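# Open the tagged valve by its stated number of turns

## Task

Every valve begins closed, and one of them has a tag attached by a chain. Turn that tagged valve open by exactly the whole number of turns written on its tag, and make sure every other valve is closed at the end. The result must hold once the robot lets go, because anything kept in place only by the robot does not count. Nothing the robot is touching at the end may sink when released, or the task fails. No object may be pushed or knocked off the table.

## Robot and tools

Robot: two FANUC CRX-5iA six-joint arms, named left_arm and right_arm, each ending in a Robotiq 140 mm two-finger gripper with a wrist camera. The names are just labels and do not refer to sides of an image. Base roots in the scene frame: left_arm at (+0.042, +0.340, 0) m, quat_wxyz (+0.999, 0, 0, +0.046); right_arm at (-0.016, -0.319, 0) m, quat_wxyz (+0.996, 0, 0, +0.084).

Scene frame: the origin sits on the table surface midway between the arms. +z is up, +x reaches out across the table, and left_arm is on the +y side. Gripper fingers point along the gripper's own +z and open and close along its y. The reported end_effector_position is the point between the pads when they are shut. Closed fingertips extend about 33 mm past it, and fully open ones about 9 mm. The printed hand position can be off from the true one, more so when the arm is stretched far.

Tool execute_actions, argument actions: a list holding one action, one wait, or nothing.
- Empty list (LOOK): nothing is commanded. It returns the state plus camera pictures.
- Action: {"rows": [[...]], "steps": n}, with 1 to 15 rows and steps from 4 to 15 (15 if omitted). One control step lasts 1/30 s. Each row is applied for one step, and the final row repeats if there are fewer rows than steps.
- Wait: {"steps": n} with no rows, n up to 300. It sends no command and returns after that many steps counted from the previous result.
- pictures: true adds camera images to an action's result.

Each row has 18 numbers, all within [-1, 1], and every row always covers both arms. Numbers 1 to 9 are left_arm: six joint values, then gripper position, force_limit, speed. Numbers 10 to 18 are the same for right_arm. Joint order: waist, shoulder, elbow, forearm roll, wrist pitch, wrist roll.

Joint values are offsets, not poses. Each is measured from that arm's joint angles in the most recent result that listed them. Before any such result in the scene, and for later calls within the same reply, they are measured from where the arm stands when the action begins. Successive rows do not add up. Scale: 1.0 equals 1.983 rad for the waist and shoulder, 2.38 rad for the elbow, and 2.975 rad for forearm roll, wrist pitch and wrist roll. An all-zero row does not hold the arm still. It pulls the arm back to the reference angles. Stated joint ranges in radians: waist ±3.491, shoulder ±3.140, elbow -1.187 to 4.328, forearm roll ±3.316, wrist pitch ±3.140, wrist roll ±3.927. A call whose target lies more than 0.010 rad outside a range is refused, and nothing is sent. A target beyond a joint's true end is clipped to that end. When that happens the result says "joint sent to its limit", and this notice can refer to an earlier action. Motion is capped by speed, acceleration and a lead of the target over the measured angle. If a step would move the gripper more than 70 mm from where it is, the whole step is scaled back. Large moves therefore need several calls.

Gripper numbers, all absolute settings:
- position: +1 is fully open (140 mm), the pads touch near -0.8, and -1 closes until something blocks them.
- force_limit: -1 is about 14 N, 0 about 60 N, +1 about 107 N.
- speed: -1 is about 30 mm/s, 0 about 140, +1 about 250.
To leave a gripper unchanged, repeat its previous three numbers, because a 0 there is itself a command. Closing pushes the fingertips about 24 mm farther out, so leave clearance above a surface. To squeeze harder while object_status is 2, raise force_limit and change position by at least 0.01 (for example -1 to -0.98).

Result lines:
- State line: "left_arm: … | right_arm: …" gives each gripper's position in metres and its quat_wxyz.
- Joint positions / Joint velocities: one block per arm, in the column order above, in rad and rad/s.
- object_status: 0 moving; 1 blocked while opening; 2 blocked while closing, which means a grip; 3 reached the target, or the pads met (a thin object may still be held).
- position_measured: counts, not millimetres; 3 is open and 230 is pads together.
- "joint command not followed": the clearance check altered or blocked joint targets. The rest of the row still ran.
- HELD: the row, or part of it, was not sent on those steps.
- MOTOR HOT, OVER-TEMPERATURE FAULT, torque fault or force fault: the arm stops and yields.

Timing: a result is taken 4 steps before its action ends, and those last steps run afterwards. The arms also keep heading for the last target while a reply is being written. They stop once they settle or a step is HELD.

Tool zoom_image: {camera, region [x0, y0, x1, y1]} gives an enlarged view of a region of that camera's latest image, up to 504x504 px. Cameras are cam_high, cam_left_wrist and cam_right_wrist, each 896x504 and calibrated in the OpenCV sense with small errors. Use zooms to read the tag and to check valve handles.

Tool read_manual: {section: "licences"} returns only licence text and does not move anything.

Tool finished_scene: {scene: n} ends scene n for good and grades it. Call it only once the valves are in their final state and released.

Avoid the following:
- Contact torque at a joint's load limit (139 N m for waist, shoulder and elbow; 34.8 for the wrist joints) or an outside force of 150 N causes a 10 s stop.
- Hard pushing on a valve handle, and arms bumping each other.
- Dropping or knocking items off the table.
- Leaving a valve braced by the gripper, or leaving something the gripper touched to sink.
- Long load-holding, which heats motors.

Loose objects may receive an occasional brief push.

Each tool is called after "Call:" by a JSON object that holds its "method" and its "body".

## Session

Call:
{"method": "execute_actions", "body": {"actions": []}}

Scene clock: 0.00 s of 5350.00 s.
left_arm: end_effector_position=(+0.2126, +0.4103, +0.2449) position_measured=3 object_status=3 end_effector_quat_wxyz=(+0.525, +0.710, -0.469, +0.015) | right_arm: end_effector_position=(+0.4768, -0.2356, +0.2708) position_measured=3 object_status=3 end_effector_quat_wxyz=(+0.001, +0.997, +0.083, -0.002)
Joint positions: left_arm=[ 0.97   0.182 -0.242 -0.054 -2.251 -0.666] | right_arm=[ 0.263  0.137  0.221  0.    -1.66   1.306]
Joint velocities: left_arm=[ 0.001 -0.     0.     0.001  0.     0.   ] | right_arm=[-0.     0.    -0.     0.001 -0.     0.   ]

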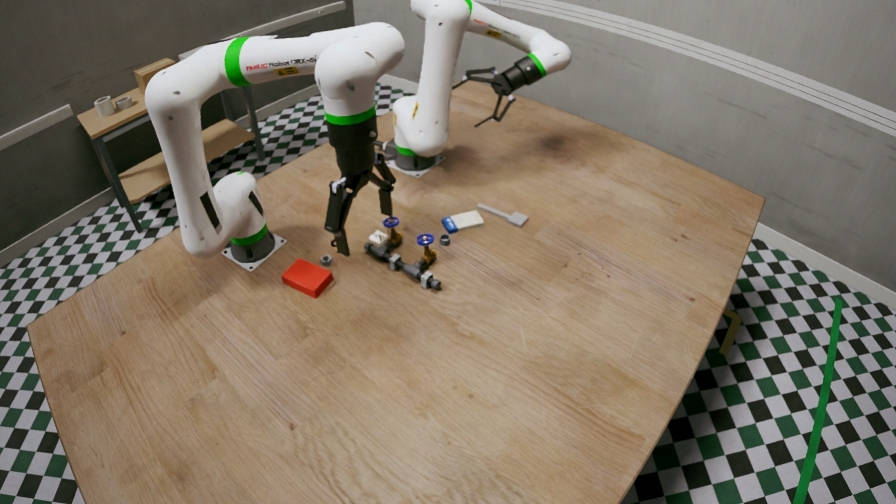

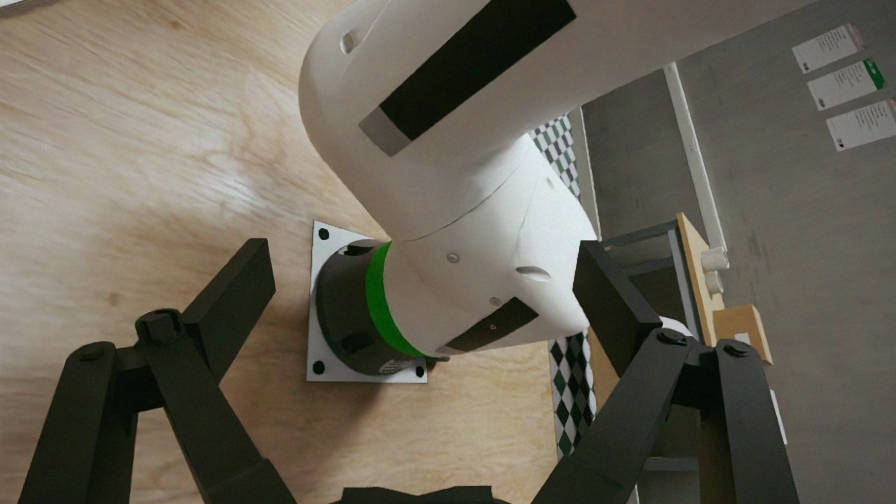

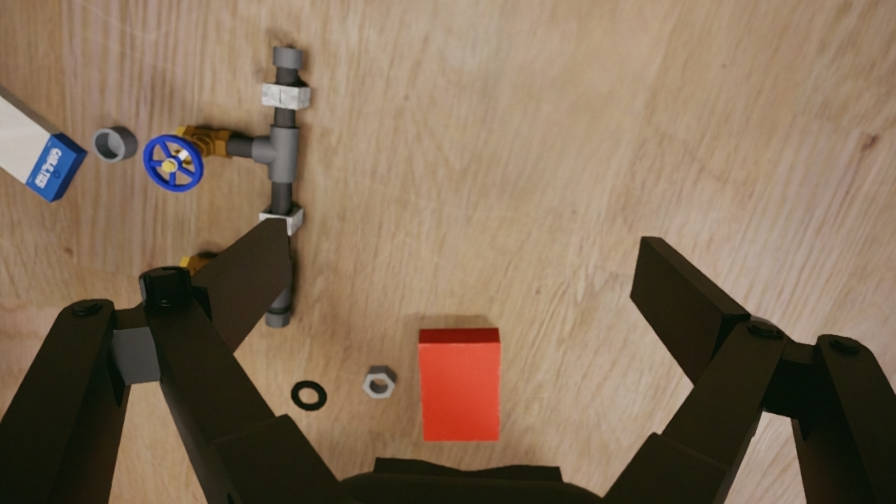

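Call:
{"method": "zoom_image", "body": {"camera": "cam_high", "region": [320, 180, 520, 310]}}

Call:
{"method": "zoom_image", "body": {"camera": "cam_right_wrist", "region": [80, 30, 380, 330]}}

Region (320, 180, 520, 310) of cam_high's 896x504 image, scaled by 2.520, with more detail than that image has; it fills the top 328 rows of this view, and the rest is white.

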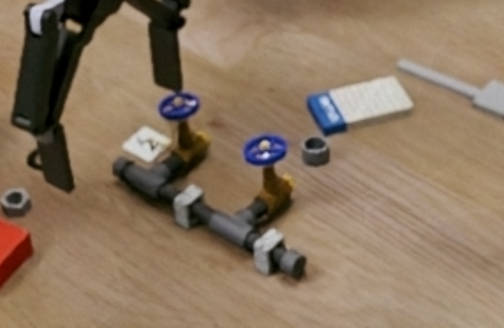

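Region (80, 30, 380, 330) of cam_right_wrist's 896x504 image, scaled by 1.680, with more detail than that image has.

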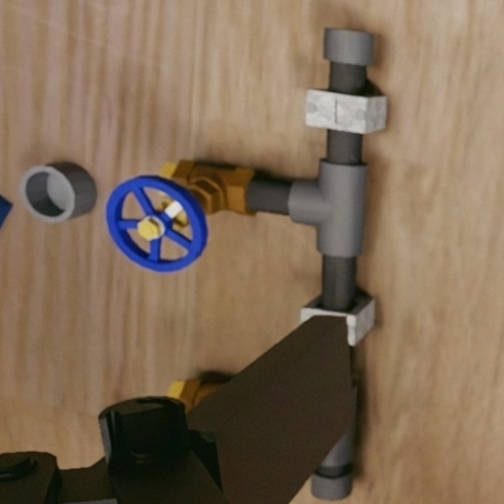

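Call:
{"method": "execute_actions", "body": {"actions": [{"rows":[[0,0,0,0,0,0,1,0,0,0.281,-0.0657,-0.059,0,0.005,-0.187,1,0,0]],"steps":15}]}}

Call:
{"method": "execute_actions", "body": {"actions": [{"steps":15}], "pictures": true}}

Scene clock: 1.70 s of 5350.00 s.
left_arm: end_effector_position=(+0.2126, +0.4103, +0.2449) position_measured=3 object_status=3 end_effector_quat_wxyz=(+0.525, +0.710, -0.469, +0.015) | right_arm: end_effector_position=(+0.4325, -0.1451, +0.2714) position_measured=3 object_status=3 end_effector_quat_wxyz=(+0.001, +0.996, +0.084, -0.001)
Joint positions: left_arm=[ 0.97   0.182 -0.242 -0.054 -2.251 -0.666] | right_arm=[ 0.476  0.087  0.167  0.    -1.654  1.094]
Joint velocities: left_arm=[ 0.001 -0.    -0.001 -0.    -0.     0.002] | right_arm=[ 0.857 -0.2   -0.215 -0.     0.022 -0.849]
Steps of this call (steps 1 to 40: nothing new was sent; steps 41 to 51: the first 11 steps of this action). Readings (joint positions | what the end effector reports):
41: left_arm=[0.970 0.182 -0.242 -0.054 -2.251 -0.666] | right_arm=[0.263 0.137 0.221 0.000 -1.660 1.306] | left_arm position_measured=3 object_status=3 | right_arm position_measured=3 object_status=3
42: left_arm=[0.970 0.182 -0.242 -0.054 -2.251 -0.666] | right_arm=[0.265 0.136 0.220 0.000 -1.660 1.305] | left_arm position_measured=3 object_status=3 | right_arm position_measured=3 object_status=3
44: left_arm=[0.970 0.182 -0.242 -0.054 -2.251 -0.666] | right_arm=[0.286 0.131 0.215 0.000 -1.659 1.284] | left_arm position_measured=3 object_status=3 | right_arm position_measured=3 object_status=3
48: left_arm=[0.970 0.182 -0.242 -0.054 -2.251 -0.666] | right_arm=[0.389 0.107 0.189 0.000 -1.656 1.181] | left_arm position_measured=3 object_status=3 | right_arm position_measured=3 object_status=3
51: the state above

Scene clock: 2.20 s of 5350.00 s.
left_arm: end_effector_position=(+0.2126, +0.4103, +0.2449) position_measured=3 object_status=3 end_effector_quat_wxyz=(+0.525, +0.710, -0.469, +0.015) | right_arm: end_effector_position=(+0.3299, -0.0304, +0.2703) position_measured=3 object_status=3 end_effector_quat_wxyz=(+0.000, +0.996, +0.084, +0.000)
Joint positions: left_arm=[ 0.97   0.182 -0.242 -0.054 -2.251 -0.666] | right_arm=[ 0.82   0.006  0.08   0.    -1.645  0.75 ]
Joint velocities: left_arm=[ 0.001 -0.001  0.    -0.001 -0.    -0.001] | right_arm=[ 0.002 -0.002 -0.002  0.     0.001 -0.008]
Kept back: nothing.
Steps of this call (steps 1 to 4: the last 4 steps of your previous action; steps 5 to 15: the robot went on to your last target). Readings (joint positions | what the end effector reports):
1: left_arm=[0.970 0.182 -0.242 -0.054 -2.251 -0.666] | right_arm=[0.505 0.080 0.160 0.000 -1.653 1.065] | left_arm position_measured=3 object_status=3 | right_arm position_measured=3 object_status=3
2: left_arm=[0.970 0.182 -0.242 -0.054 -2.251 -0.666] | right_arm=[0.534 0.073 0.153 0.000 -1.652 1.036] | left_arm position_measured=3 object_status=3 | right_arm position_measured=3 object_status=3
4: left_arm=[0.970 0.182 -0.242 -0.054 -2.251 -0.666] | right_arm=[0.593 0.060 0.138 0.000 -1.651 0.978] | left_arm position_measured=3 object_status=3 | right_arm position_measured=3 object_status=3
8: left_arm=[0.970 0.182 -0.242 -0.054 -2.251 -0.666] | right_arm=[0.711 0.032 0.108 0.000 -1.648 0.859] | left_arm position_measured=3 object_status=3 | right_arm position_measured=3 object_status=3
15: the state above
camera_calibration (this result's frames):
cam_left_wrist: T_world_to_cam=[[-0.655941, 0.0124521, 0.754709, -0.0627294], [-0.285783, 0.921331, -0.263584, -0.245744], [-0.698619, -0.388579, -0.60078, 0.650473], [0, 0, 0, 1]] pos_world=[0.343056, 0.479953, 0.373359]
cam_right_wrist: T_world_to_cam=[[0.204383, -0.977455, -0.0529971, -0.0732406], [-0.913582, -0.209911, 0.348288, 0.205606], [-0.351561, -0.0227669, -0.935888, 0.558041], [0, 0, 0, 1]] pos_world=[0.398992, -0.0157256, 0.446773]

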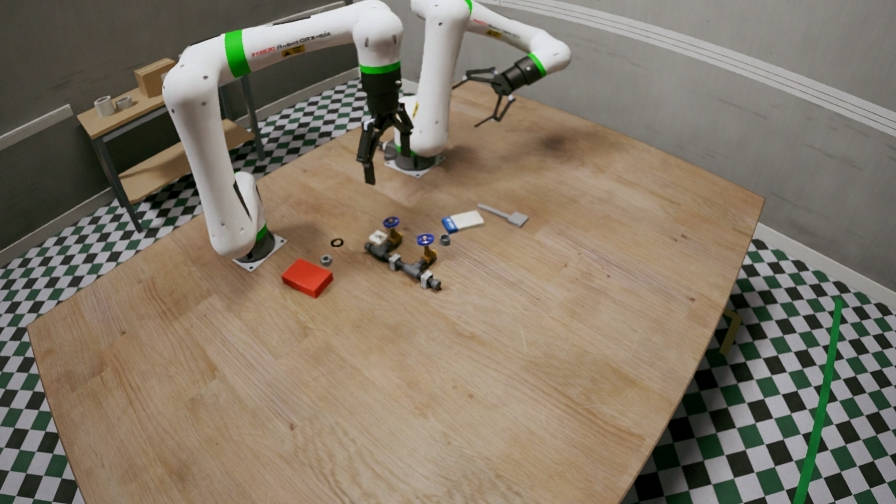

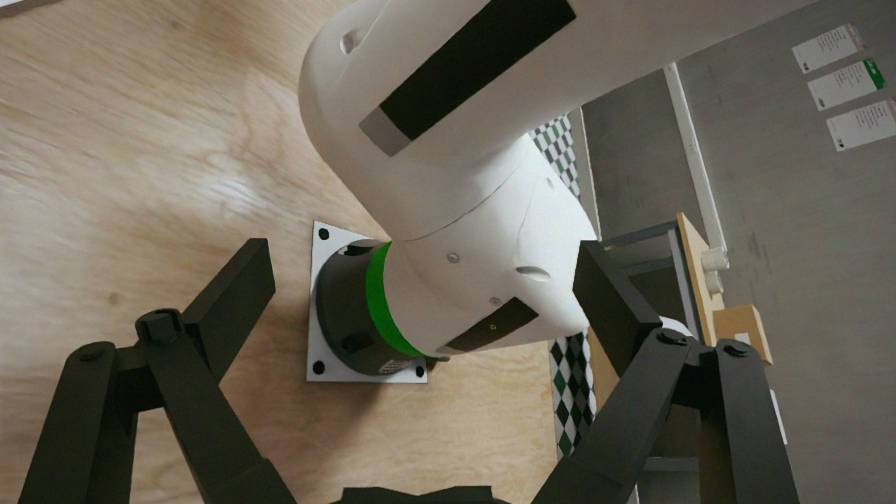

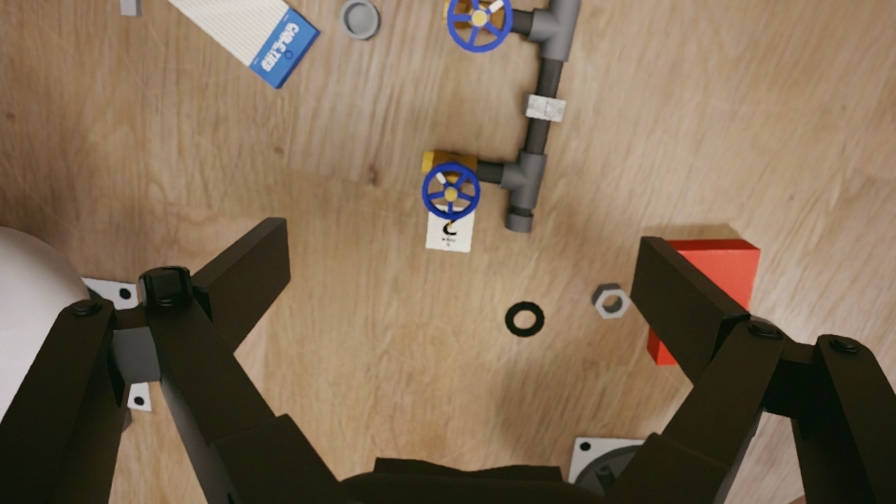

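Call:
{"method": "zoom_image", "body": {"camera": "cam_right_wrist", "region": [390, 140, 520, 270]}}

Region (390, 140, 520, 270) of cam_right_wrist's 896x504 image, scaled by 3.877, with more detail than that image has.

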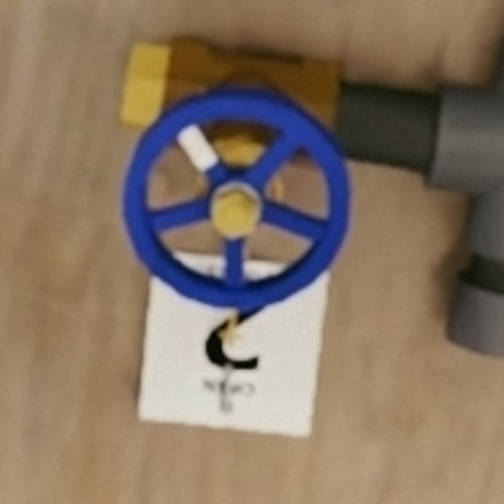

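Call:
{"method": "execute_actions", "body": {"actions": [{"rows":[[0,0,0,0,0,0,1,0,0,0.025,0,-0.1086,0,0.0867,-1,0.1,0,0]],"steps":15}]}}

Call:
{"method": "execute_actions", "body": {"actions": [{"steps":20}], "pictures": true}}

Scene clock: 3.77 s of 5350.00 s.
left_arm: end_effector_position=(+0.2126, +0.4103, +0.2449) position_measured=3 object_status=3 end_effector_quat_wxyz=(+0.525, +0.710, -0.469, +0.015) | right_arm: end_effector_position=(+0.3255, -0.0237, +0.2327) position_measured=73 object_status=0 end_effector_quat_wxyz=(+0.000, +0.993, -0.116, +0.000)
Joint positions: left_arm=[ 0.97   0.182 -0.242 -0.054 -2.251 -0.666] | right_arm=[ 0.837  0.006 -0.007  0.    -1.557  0.332]
Joint velocities: left_arm=[ 0.002 -0.    -0.    -0.     0.    -0.   ] | right_arm=[ 0.097  0.    -0.508  0.     0.503 -2.505]
Steps of this call (steps 1 to 15: the robot went on to your last target; steps 16 to 36: nothing new was sent; steps 37 to 47: the first 11 steps of this action). Readings (joint positions | what the end effector reports):
37: left_arm=[0.970 0.182 -0.242 -0.054 -2.251 -0.666] | right_arm=[0.820 0.006 0.080 0.000 -1.645 0.750] | left_arm position_measured=3 object_status=3 | right_arm position_measured=3 object_status=0
38: left_arm=[0.970 0.182 -0.242 -0.054 -2.251 -0.666] | right_arm=[0.820 0.006 0.080 0.000 -1.644 0.747] | left_arm position_measured=3 object_status=3 | right_arm position_measured=5 object_status=0
40: left_arm=[0.970 0.182 -0.242 -0.054 -2.251 -0.666] | right_arm=[0.822 0.006 0.073 0.000 -1.637 0.715] | left_arm position_measured=3 object_status=3 | right_arm position_measured=20 object_status=0
44: left_arm=[0.970 0.182 -0.242 -0.054 -2.251 -0.666] | right_arm=[0.828 0.006 0.037 0.000 -1.602 0.549] | left_arm position_measured=3 object_status=3 | right_arm position_measured=51 object_status=0
47: the state above

Scene clock: 4.43 s of 5350.00 s.
left_arm: end_effector_position=(+0.2126, +0.4103, +0.2449) position_measured=3 object_status=3 end_effector_quat_wxyz=(+0.525, +0.710, -0.469, +0.015) | right_arm: end_effector_position=(+0.3127, -0.0190, +0.1625) position_measured=117 object_status=3 end_effector_quat_wxyz=(-0.000, -0.342, +0.940, -0.000)
Joint positions: left_arm=[ 0.97   0.182 -0.242 -0.054 -2.251 -0.666] | right_arm=[ 0.868  0.006 -0.171  0.    -1.394 -1.909]
Joint velocities: left_arm=[ 0.001  0.    -0.    -0.     0.     0.   ] | right_arm=[ 0.011 -0.    -0.057 -0.001  0.059 -2.174]
Kept back: nothing.
Steps of this call (steps 1 to 4: the last 4 steps of your previous action; steps 5 to 20: the robot went on to your last target). Readings (joint positions | what the end effector reports):
1: left_arm=[0.970 0.182 -0.242 -0.054 -2.251 -0.666] | right_arm=[0.840 0.006 -0.025 0.000 -1.540 0.243] | left_arm position_measured=3 object_status=3 | right_arm position_measured=81 object_status=0
2: left_arm=[0.970 0.182 -0.242 -0.054 -2.251 -0.666] | right_arm=[0.844 0.006 -0.042 0.000 -1.523 0.144] | left_arm position_measured=3 object_status=3 | right_arm position_measured=89 object_status=0
4: left_arm=[0.970 0.182 -0.242 -0.054 -2.251 -0.666] | right_arm=[0.850 0.006 -0.073 0.000 -1.492 -0.078] | left_arm position_measured=3 object_status=3 | right_arm position_measured=104 object_status=0
8: left_arm=[0.970 0.182 -0.242 -0.054 -2.251 -0.666] | right_arm=[0.858 0.006 -0.120 0.000 -1.445 -0.572] | left_arm position_measured=3 object_status=3 | right_arm position_measured=117 object_status=0
20: the state above
camera_calibration (this result's frames):
cam_left_wrist: T_world_to_cam=[[-0.655941, 0.0124521, 0.754709, -0.0627295], [-0.285783, 0.921331, -0.263584, -0.245744], [-0.698619, -0.388579, -0.60078, 0.650473], [0, 0, 0, 1]] pos_world=[0.343056, 0.479953, 0.373359]
cam_right_wrist: T_world_to_cam=[[-0.670695, 0.739822, -0.0532192, 0.242031], [0.681997, 0.6433, 0.347914, -0.252848], [0.291631, 0.197049, -0.936015, 0.254517], [0, 0, 0, 1]] pos_world=[0.260545, -0.0665548, 0.339081]

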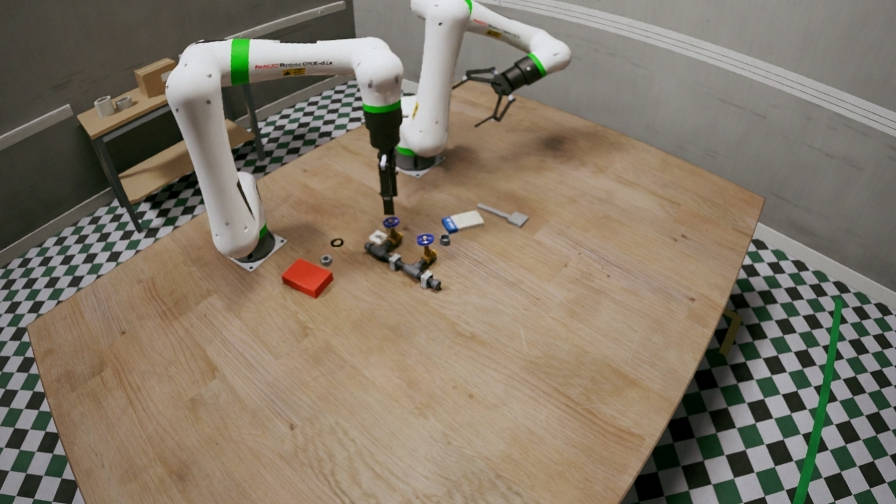

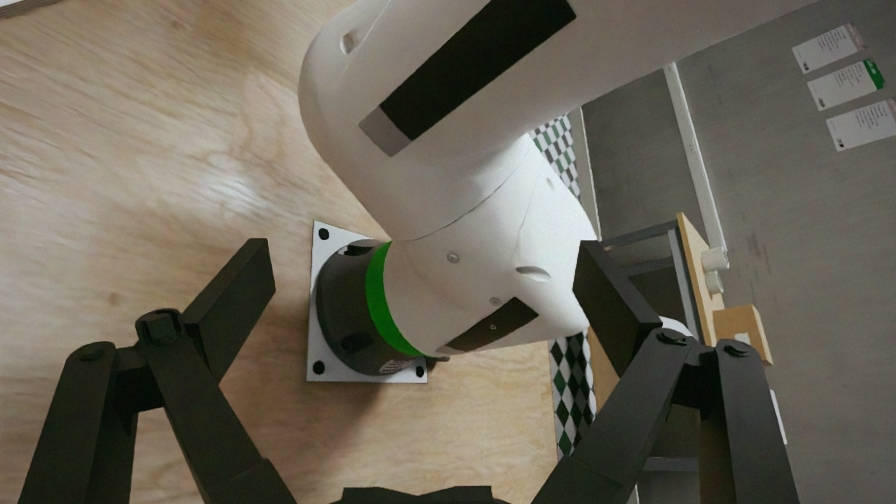

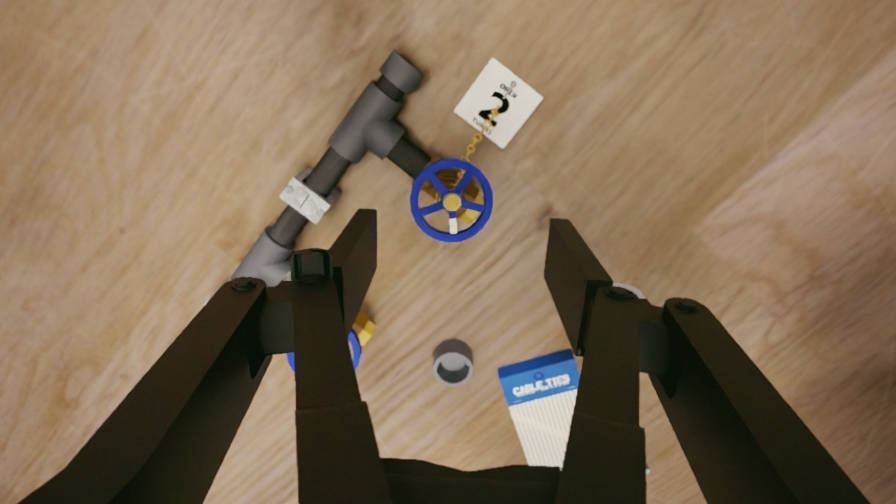

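Call:
{"method": "execute_actions", "body": {"actions": [{"rows":[[0,0,0,0,0,0,1,0,0,0.001,0,-0.003,0,0.002,-0.568,0.1,0,0]],"steps":15}]}}

Call:
{"method": "execute_actions", "body": {"actions": [{"steps":12}], "pictures": true}}

Scene clock: 5.20 s of 5350.00 s.
left_arm: end_effector_position=(+0.2126, +0.4103, +0.2449) position_measured=3 object_status=3 end_effector_quat_wxyz=(+0.525, +0.710, -0.469, +0.015) | right_arm: end_effector_position=(+0.3119, -0.0191, +0.1596) position_measured=117 object_status=3 end_effector_quat_wxyz=(-0.000, +0.017, +1.000, -0.000)
Joint positions: left_arm=[ 0.97   0.182 -0.242 -0.054 -2.251 -0.666] | right_arm=[ 0.87   0.006 -0.178  0.    -1.387 -2.642]
Joint velocities: left_arm=[ 0.001  0.     0.     0.     0.    -0.001] | right_arm=[ 0.002  0.    -0.    -0.001 -0.004 -2.505]
Steps of this call (steps 1 to 12: the robot went on to your last target; steps 13 to 23: the first 11 steps of this action). Readings (joint positions | what the end effector reports):
13: left_arm=[0.970 0.182 -0.242 -0.054 -2.251 -0.666] | right_arm=[0.870 0.006 -0.178 0.000 -1.387 -2.225] | left_arm position_measured=3 object_status=3 | right_arm position_measured=117 object_status=3
14: left_arm=[0.970 0.182 -0.242 -0.054 -2.251 -0.666] | right_arm=[0.870 0.006 -0.178 0.000 -1.387 -2.228] | left_arm position_measured=3 object_status=3 | right_arm position_measured=117 object_status=3
16: left_arm=[0.970 0.182 -0.242 -0.054 -2.251 -0.666] | right_arm=[0.870 0.006 -0.178 0.000 -1.387 -2.259] | left_arm position_measured=3 object_status=3 | right_arm position_measured=117 object_status=3
20: left_arm=[0.970 0.182 -0.242 -0.054 -2.251 -0.666] | right_arm=[0.870 0.006 -0.178 0.000 -1.387 -2.426] | left_arm position_measured=3 object_status=3 | right_arm position_measured=117 object_status=3
23: the state above

Scene clock: 5.60 s of 5350.00 s.
left_arm: end_effector_position=(+0.2126, +0.4103, +0.2449) position_measured=3 object_status=3 end_effector_quat_wxyz=(+0.525, +0.710, -0.469, +0.015) | right_arm: end_effector_position=(+0.3116, -0.0192, +0.1595) position_measured=117 object_status=3 end_effector_quat_wxyz=(-0.000, +0.453, +0.891, -0.001)
Joint positions: left_arm=[ 0.97   0.182 -0.242 -0.054 -2.251 -0.666] | right_arm=[ 0.87   0.006 -0.178  0.    -1.388 -3.55 ]
Joint velocities: left_arm=[ 0.002 -0.     0.     0.001 -0.     0.001] | right_arm=[-0.    -0.     0.001 -0.    -0.    -0.854]
Kept back: nothing.
Steps of this call (steps 1 to 4: the last 4 steps of your previous action; steps 5 to 12: the robot went on to your last target). Readings (joint positions | what the end effector reports):
1: left_arm=[0.970 0.182 -0.242 -0.054 -2.251 -0.666] | right_arm=[0.870 0.006 -0.178 0.000 -1.387 -2.732] | left_arm position_measured=3 object_status=3 | right_arm position_measured=117 object_status=3
2: left_arm=[0.970 0.182 -0.242 -0.054 -2.251 -0.666] | right_arm=[0.870 0.006 -0.178 0.000 -1.387 -2.830] | left_arm position_measured=3 object_status=3 | right_arm position_measured=117 object_status=3
4: left_arm=[0.970 0.182 -0.242 -0.054 -2.251 -0.666] | right_arm=[0.870 0.006 -0.178 0.000 -1.387 -3.039] | left_arm position_measured=3 object_status=3 | right_arm position_measured=117 object_status=3
8: left_arm=[0.970 0.182 -0.242 -0.054 -2.251 -0.666] | right_arm=[0.870 0.006 -0.178 0.000 -1.388 -3.364] | left_arm position_measured=3 object_status=3 | right_arm position_measured=117 object_status=3
12: the state above
camera_calibration (this result's frames):
cam_left_wrist: T_world_to_cam=[[-0.655941, 0.0124521, 0.754709, -0.0627294], [-0.285784, 0.921331, -0.263585, -0.245744], [-0.698619, -0.38858, -0.60078, 0.650473], [0, 0, 0, 1]] pos_world=[0.343056, 0.479953, 0.373359]
cam_right_wrist: T_world_to_cam=[[0.783496, 0.619, -0.0545332, -0.213934], [0.595794, -0.723383, 0.348922, -0.2505], [0.176534, -0.305869, -0.935564, 0.278171], [0, 0, 0, 1]] pos_world=[0.267756, 0.0363015, 0.335985]

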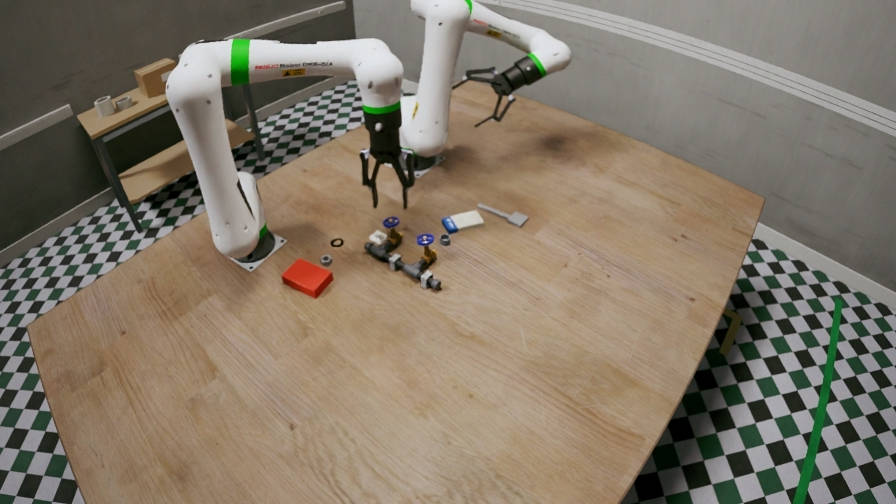

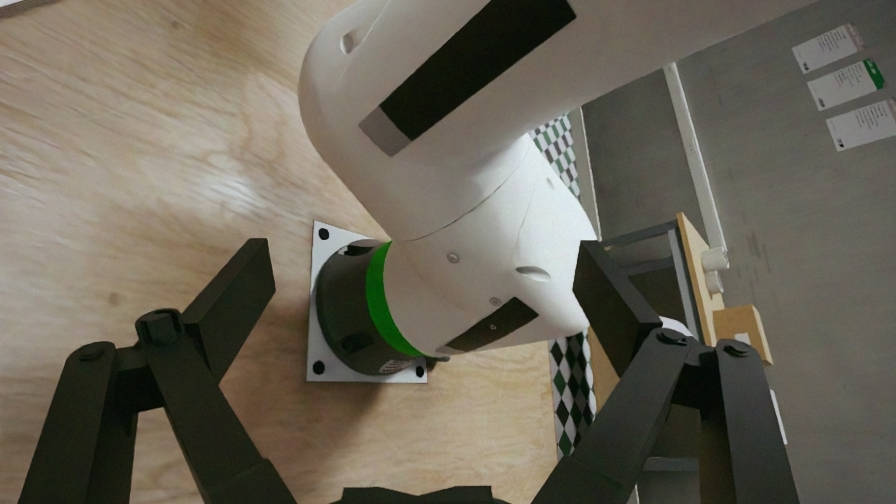

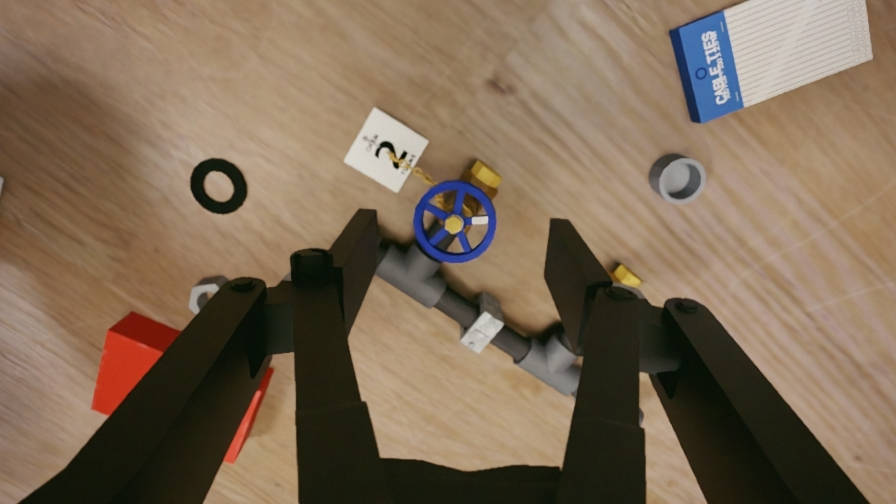

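Call:
{"method": "execute_actions", "body": {"actions": [{"rows":[[0,0,0,0,0,0,1,0,0,-0.0043,0.0142,-0.0484,0,0.0486,-0.017,0.1,0,0]],"steps":15}]}}

Call:
{"method": "execute_actions", "body": {"actions": [{"steps":6}], "pictures": true}}

Scene clock: 6.73 s of 5350.00 s.
left_arm: end_effector_position=(+0.2126, +0.4103, +0.2449) position_measured=3 object_status=3 end_effector_quat_wxyz=(+0.525, +0.710, -0.469, +0.015) | right_arm: end_effector_position=(+0.3123, -0.0250, +0.0999) position_measured=117 object_status=3 end_effector_quat_wxyz=(+0.000, +0.479, +0.878, -0.000)
Joint positions: left_arm=[ 0.97   0.182 -0.242 -0.054 -2.251 -0.666] | right_arm=[ 0.862  0.034 -0.293  0.    -1.243 -3.6  ]
Joint velocities: left_arm=[ 0.    -0.    -0.    -0.002 -0.     0.001] | right_arm=[-0.001 -0.    -0.003  0.001  0.004  0.001]
Steps of this call (steps 1 to 23: the robot went on to your last target; steps 24 to 34: the first 11 steps of this action). Readings (joint positions | what the end effector reports):
24: left_arm=[0.970 0.182 -0.242 -0.054 -2.251 -0.666] | right_arm=[0.870 0.006 -0.178 0.000 -1.388 -3.599] | left_arm position_measured=3 object_status=3 | right_arm position_measured=117 object_status=3
25: left_arm=[0.970 0.182 -0.242 -0.054 -2.251 -0.666] | right_arm=[0.870 0.007 -0.181 0.000 -1.385 -3.599] | left_arm position_measured=3 object_status=3 | right_arm position_measured=117 object_status=3
27: left_arm=[0.970 0.182 -0.242 -0.054 -2.251 -0.666] | right_arm=[0.868 0.013 -0.206 0.000 -1.353 -3.599] | left_arm position_measured=3 object_status=3 | right_arm position_measured=117 object_status=3
31: left_arm=[0.970 0.182 -0.242 -0.054 -2.251 -0.666] | right_arm=[0.862 0.033 -0.286 0.000 -1.253 -3.600] | left_arm position_measured=3 object_status=3 | right_arm position_measured=117 object_status=3
34: the state above

Scene clock: 6.93 s of 5350.00 s.
left_arm: end_effector_position=(+0.2126, +0.4103, +0.2449) position_measured=3 object_status=3 end_effector_quat_wxyz=(+0.525, +0.710, -0.469, +0.015) | right_arm: end_effector_position=(+0.3123, -0.0251, +0.0998) position_measured=117 object_status=3 end_effector_quat_wxyz=(+0.000, +0.479, +0.878, -0.000)
Joint positions: left_arm=[ 0.97   0.182 -0.242 -0.054 -2.251 -0.666] | right_arm=[ 0.862  0.034 -0.293  0.    -1.243 -3.6  ]
Joint velocities: left_arm=[ 0.001 -0.001  0.    -0.001 -0.    -0.001] | right_arm=[-0.    -0.    -0.    -0.    -0.002 -0.   ]
Kept back: nothing.
Steps of this call (steps 1 to 4: the last 4 steps of your previous action; steps 5 to 6: the robot went on to your last target). Readings (joint positions | what the end effector reports):
1: left_arm=[0.970 0.182 -0.242 -0.054 -2.251 -0.666] | right_arm=[0.862 0.034 -0.293 0.000 -1.243 -3.600] | left_arm position_measured=3 object_status=3 | right_arm position_measured=117 object_status=3
2: left_arm=[0.970 0.182 -0.242 -0.054 -2.251 -0.666] | right_arm=[0.862 0.034 -0.293 0.000 -1.243 -3.600] | left_arm position_measured=3 object_status=3 | right_arm position_measured=117 object_status=3
4: left_arm=[0.970 0.182 -0.242 -0.054 -2.251 -0.666] | right_arm=[0.862 0.034 -0.293 0.000 -1.243 -3.600] | left_arm position_measured=3 object_status=3 | right_arm position_measured=117 object_status=3
6: the state above
camera_calibration (this result's frames):
cam_left_wrist: T_world_to_cam=[[-0.655941, 0.0124522, 0.754709, -0.0627294], [-0.285784, 0.921331, -0.263585, -0.245744], [-0.698619, -0.388579, -0.60078, 0.650473], [0, 0, 0, 1]] pos_world=[0.343056, 0.479953, 0.373359]
cam_right_wrist: T_world_to_cam=[[0.818724, 0.571709, -0.0533004, -0.226388], [0.551774, -0.757684, 0.348512, -0.221392], [0.158862, -0.314744, -0.935788, 0.225637], [0, 0, 0, 1]] pos_world=[0.271663, 0.0327006, 0.27624]

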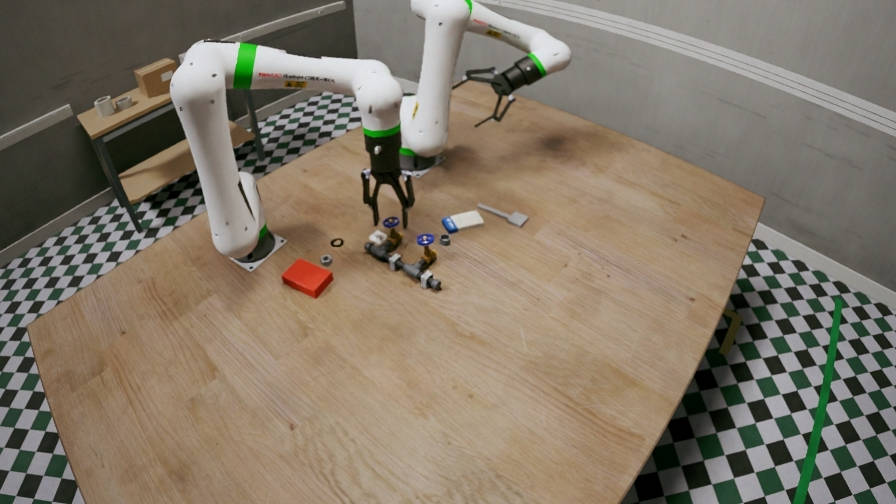

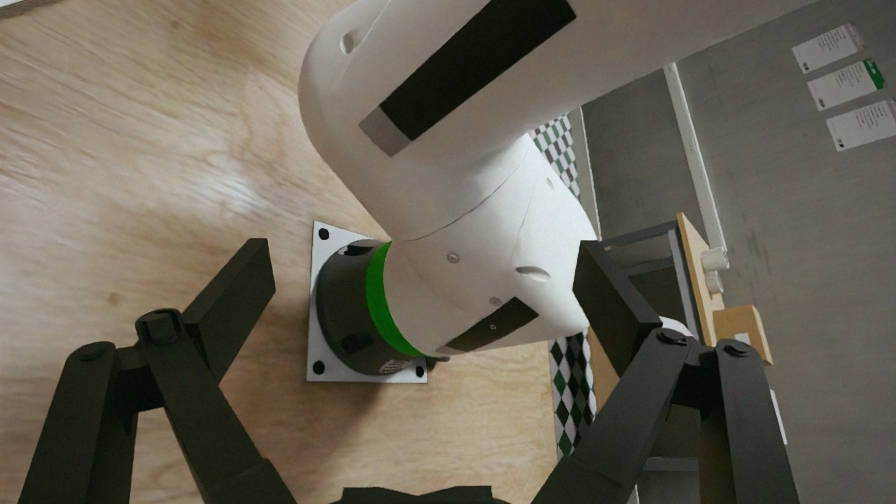

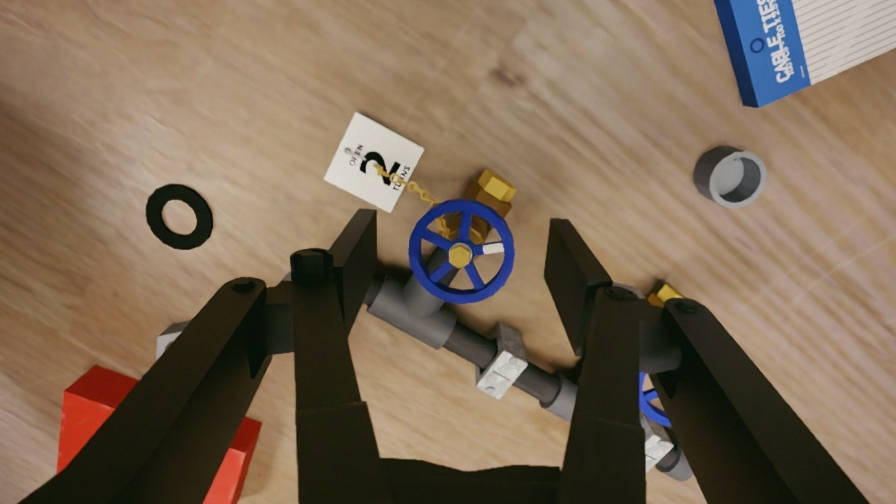

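Call:
{"method": "execute_actions", "body": {"actions": [{"rows":[[0,0,0,0,0,0,1,0,0,0,0.0029,-0.006,0,0.0068,0,0.1,0,0],[0,0,0,0,0,0,1,0,0,0,0.0029,-0.006,0,0.0068,0,0.1,0,0],[0,0,0,0,0,0,1,0,0,0,0.0029,-0.006,0,0.0068,0,0.1,0,0],[0,0,0,0,0,0,1,0,0,0,0.0029,-0.006,0,0.0068,0,0.1,0,0],[0,0,0,0,0,0,1,0,0,0,0.0029,-0.006,0,0.0068,0,-1,0.2,-0.3]],"steps":15}]}}

Call:
{"method": "execute_actions", "body": {"actions": [{"steps":8}], "pictures": true}}

Scene clock: 7.73 s of 5350.00 s.
left_arm: end_effector_position=(+0.2126, +0.4103, +0.2449) position_measured=3 object_status=3 end_effector_quat_wxyz=(+0.525, +0.710, -0.469, +0.015) | right_arm: end_effector_position=(+0.3121, -0.0255, +0.0915) position_measured=147 object_status=0 end_effector_quat_wxyz=(+0.000, +0.479, +0.878, -0.000)
Joint positions: left_arm=[ 0.97   0.182 -0.242 -0.054 -2.251 -0.666] | right_arm=[ 0.862  0.04  -0.308  0.    -1.223 -3.6  ]
Joint velocities: left_arm=[-0.001  0.    -0.     0.    -0.     0.001] | right_arm=[ 0.001 -0.001 -0.    -0.    -0.001  0.   ]
Steps of this call (steps 1 to 13: the robot went on to your last target; steps 14 to 24: the first 11 steps of this action). Readings (joint positions | what the end effector reports):
14: left_arm=[0.970 0.182 -0.242 -0.054 -2.251 -0.666] | right_arm=[0.862 0.035 -0.293 0.000 -1.243 -3.600] | left_arm position_measured=3 object_status=3 | right_arm position_measured=117 object_status=3
15: left_arm=[0.970 0.182 -0.242 -0.054 -2.251 -0.666] | right_arm=[0.862 0.035 -0.296 0.000 -1.240 -3.600] | left_arm position_measured=3 object_status=3 | right_arm position_measured=117 object_status=3
17: left_arm=[0.970 0.182 -0.242 -0.054 -2.251 -0.666] | right_arm=[0.862 0.040 -0.307 0.000 -1.225 -3.600] | left_arm position_measured=3 object_status=3 | right_arm position_measured=117 object_status=3
21: left_arm=[0.970 0.182 -0.242 -0.054 -2.251 -0.666] | right_arm=[0.862 0.040 -0.308 0.000 -1.223 -3.600] | left_arm position_measured=3 object_status=3 | right_arm position_measured=130 object_status=0
24: the state above

Scene clock: 8.00 s of 5350.00 s.
left_arm: end_effector_position=(+0.2126, +0.4103, +0.2449) position_measured=3 object_status=3 end_effector_quat_wxyz=(+0.525, +0.710, -0.469, +0.015) | right_arm: end_effector_position=(+0.3121, -0.0254, +0.0915) position_measured=170 object_status=0 end_effector_quat_wxyz=(+0.000, +0.479, +0.878, -0.000)
Joint positions: left_arm=[ 0.97   0.182 -0.242 -0.054 -2.251 -0.666] | right_arm=[ 0.862  0.04  -0.308  0.    -1.223 -3.6  ]
Joint velocities: left_arm=[-0.  0. -0.  0. -0. -0.] | right_arm=[ 0.001  0.    -0.    -0.001 -0.003 -0.   ]
Kept back: nothing.
Steps of this call (steps 1 to 4: the last 4 steps of your previous action; steps 5 to 8: the robot went on to your last target). Readings (joint positions | what the end effector reports):
1: left_arm=[0.970 0.182 -0.242 -0.054 -2.251 -0.666] | right_arm=[0.862 0.040 -0.308 0.000 -1.223 -3.600] | left_arm position_measured=3 object_status=3 | right_arm position_measured=153 object_status=0
2: left_arm=[0.970 0.182 -0.242 -0.054 -2.251 -0.666] | right_arm=[0.862 0.040 -0.308 0.000 -1.223 -3.600] | left_arm position_measured=3 object_status=3 | right_arm position_measured=159 object_status=0
4: left_arm=[0.970 0.182 -0.242 -0.054 -2.251 -0.666] | right_arm=[0.862 0.040 -0.308 0.000 -1.223 -3.600] | left_arm position_measured=3 object_status=3 | right_arm position_measured=170 object_status=0
8: the state above
camera_calibration (this result's frames):
cam_left_wrist: T_world_to_cam=[[-0.655941, 0.0124523, 0.754709, -0.0627296], [-0.285784, 0.921331, -0.263585, -0.245744], [-0.698619, -0.38858, -0.60078, 0.650473], [0, 0, 0, 1]] pos_world=[0.343056, 0.479953, 0.373359]
cam_right_wrist: T_world_to_cam=[[0.818744, 0.571707, -0.0530061, -0.226512], [0.551701, -0.757791, 0.348393, -0.218644], [0.159011, -0.314488, -0.935849, 0.217842], [0, 0, 0, 1]] pos_world=[0.271441, 0.032321, 0.268035]

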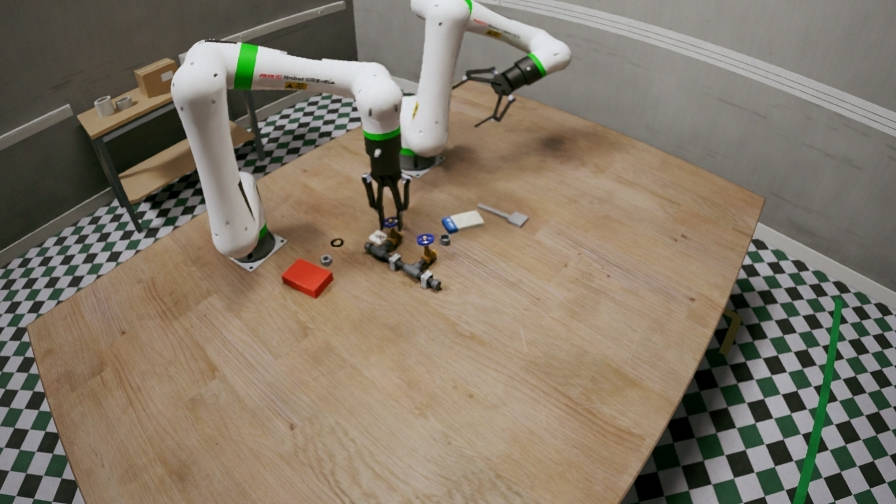

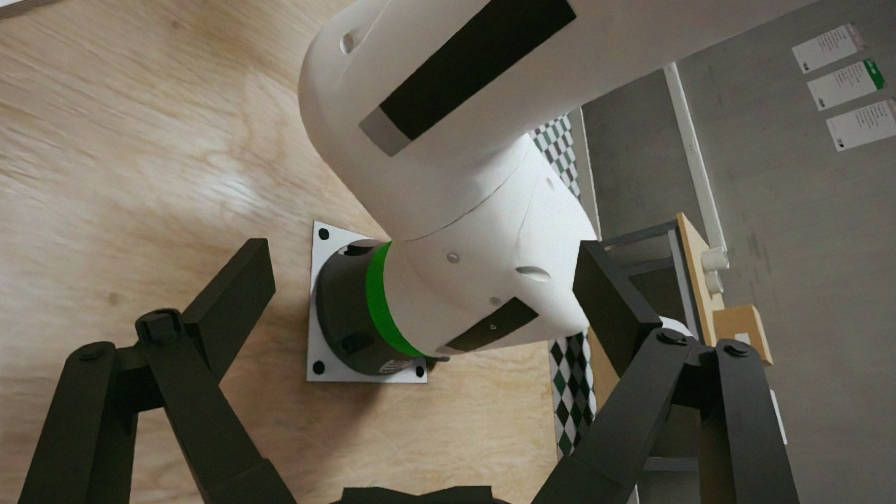

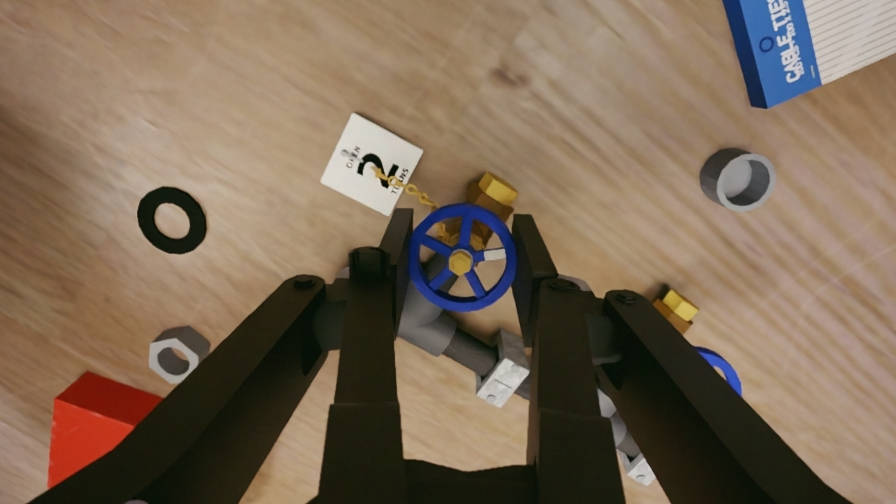

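Call:
{"method": "execute_actions", "body": {"actions": [{"rows":[[0,0,0,0,0,0,1,0,0,0,0,0,0,0,0.3,-1,0.2,-0.3]],"steps":15}]}}

Call:
{"method": "execute_actions", "body": {"actions": [{"steps":8}], "pictures": true}}

Scene clock: 8.50 s of 5350.00 s.
left_arm: end_effector_position=(+0.2126, +0.4103, +0.2449) position_measured=3 object_status=3 end_effector_quat_wxyz=(+0.525, +0.710, -0.469, +0.015) | right_arm: end_effector_position=(+0.3120, -0.0255, +0.0915) position_measured=170 object_status=2 end_effector_quat_wxyz=(-0.000, +0.287, +0.958, -0.000)
Joint positions: left_arm=[ 0.97   0.182 -0.242 -0.054 -2.251 -0.666] | right_arm=[ 0.862  0.04  -0.308  0.    -1.223 -3.183]
Joint velocities: left_arm=[-0.002 -0.    -0.    -0.001 -0.     0.   ] | right_arm=[-0.    -0.    -0.001 -0.001 -0.     2.496]
Steps of this call (steps 1 to 4: the robot went on to your last target; steps 5 to 15: the first 11 steps of this action). Readings (joint positions | what the end effector reports):
5: left_arm=[0.970 0.182 -0.242 -0.054 -2.251 -0.666] | right_arm=[0.862 0.040 -0.308 0.000 -1.223 -3.600] | left_arm position_measured=3 object_status=3 | right_arm position_measured=170 object_status=2
6: left_arm=[0.970 0.182 -0.242 -0.054 -2.251 -0.666] | right_arm=[0.862 0.040 -0.308 0.000 -1.223 -3.598] | left_arm position_measured=3 object_status=3 | right_arm position_measured=170 object_status=2
8: left_arm=[0.970 0.182 -0.242 -0.054 -2.251 -0.666] | right_arm=[0.862 0.040 -0.308 0.000 -1.223 -3.567] | left_arm position_measured=3 object_status=3 | right_arm position_measured=170 object_status=2
12: left_arm=[0.970 0.182 -0.242 -0.054 -2.251 -0.666] | right_arm=[0.862 0.040 -0.308 0.000 -1.223 -3.399] | left_arm position_measured=3 object_status=3 | right_arm position_measured=170 object_status=2
15: the state above

Scene clock: 8.77 s of 5350.00 s.
left_arm: end_effector_position=(+0.2126, +0.4103, +0.2449) position_measured=3 object_status=3 end_effector_quat_wxyz=(+0.525, +0.710, -0.469, +0.015) | right_arm: end_effector_position=(+0.3120, -0.0256, +0.0915) position_measured=170 object_status=2 end_effector_quat_wxyz=(-0.000, +0.067, +0.998, -0.000)
Joint positions: left_arm=[ 0.97   0.182 -0.242 -0.054 -2.251 -0.666] | right_arm=[ 0.862  0.04  -0.308  0.    -1.223 -2.735]
Joint velocities: left_arm=[ 0.001 -0.    -0.    -0.001  0.    -0.   ] | right_arm=[ 0.    -0.001 -0.     0.002  0.002  0.63 ]
Kept back: nothing.
Steps of this call (steps 1 to 4: the last 4 steps of your previous action; steps 5 to 8: the robot went on to your last target). Readings (joint positions | what the end effector reports):
1: left_arm=[0.970 0.182 -0.242 -0.054 -2.251 -0.666] | right_arm=[0.862 0.040 -0.308 0.000 -1.223 -3.098] | left_arm position_measured=3 object_status=3 | right_arm position_measured=170 object_status=2
2: left_arm=[0.970 0.182 -0.242 -0.054 -2.251 -0.666] | right_arm=[0.862 0.040 -0.308 0.000 -1.223 -3.020] | left_arm position_measured=3 object_status=3 | right_arm position_measured=170 object_status=2
4: left_arm=[0.970 0.182 -0.242 -0.054 -2.251 -0.666] | right_arm=[0.862 0.040 -0.308 0.000 -1.223 -2.890] | left_arm position_measured=3 object_status=3 | right_arm position_measured=170 object_status=2
8: the state above
camera_calibration (this result's frames):
cam_left_wrist: T_world_to_cam=[[-0.655941, 0.0124523, 0.754709, -0.0627296], [-0.285783, 0.921331, -0.263585, -0.245744], [-0.698619, -0.388579, -0.60078, 0.650473], [0, 0, 0, 1]] pos_world=[0.343056, 0.479953, 0.373359]
cam_right_wrist: T_world_to_cam=[[0.0957549, 0.993974, -0.0533622, 0.0100262], [0.934686, -0.071348, 0.34824, -0.32063], [0.342334, -0.0832225, -0.935885, 0.166497], [0, 0, 0, 1]] pos_world=[0.24173, -0.0189857, 0.268014]

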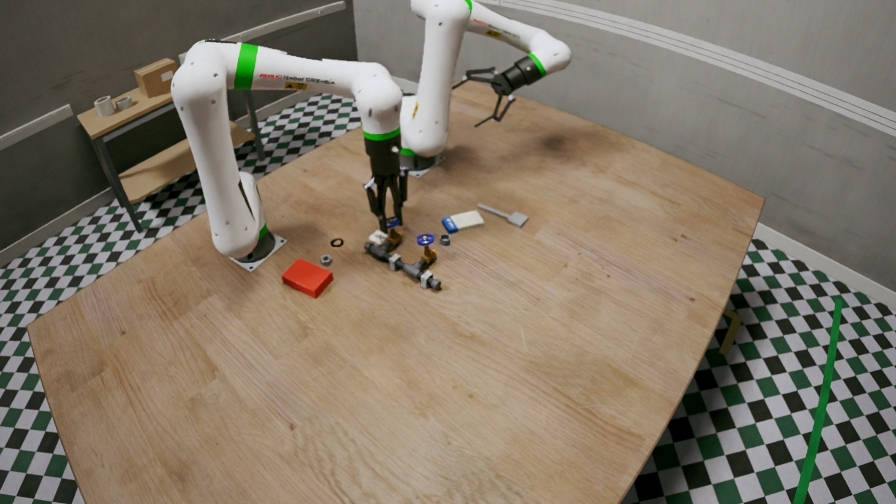

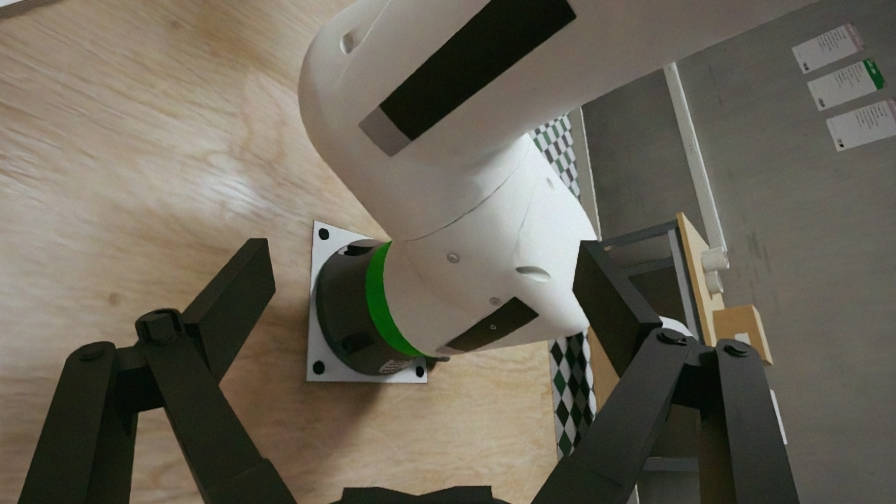

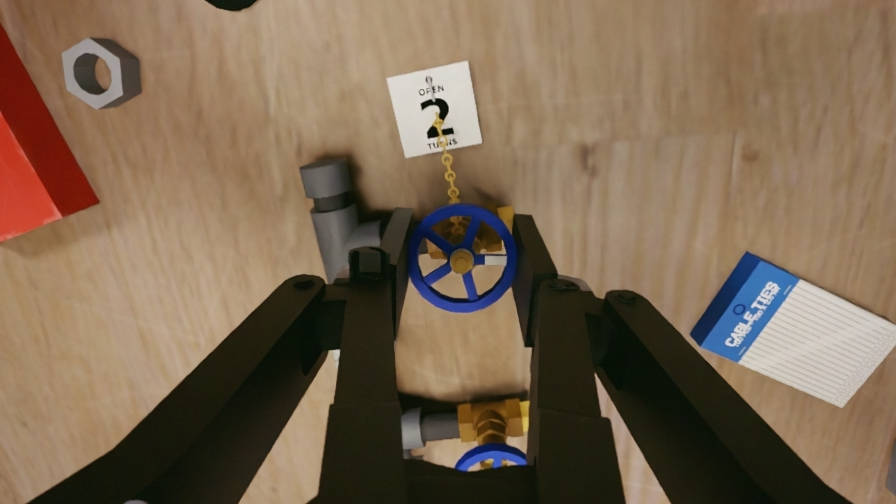

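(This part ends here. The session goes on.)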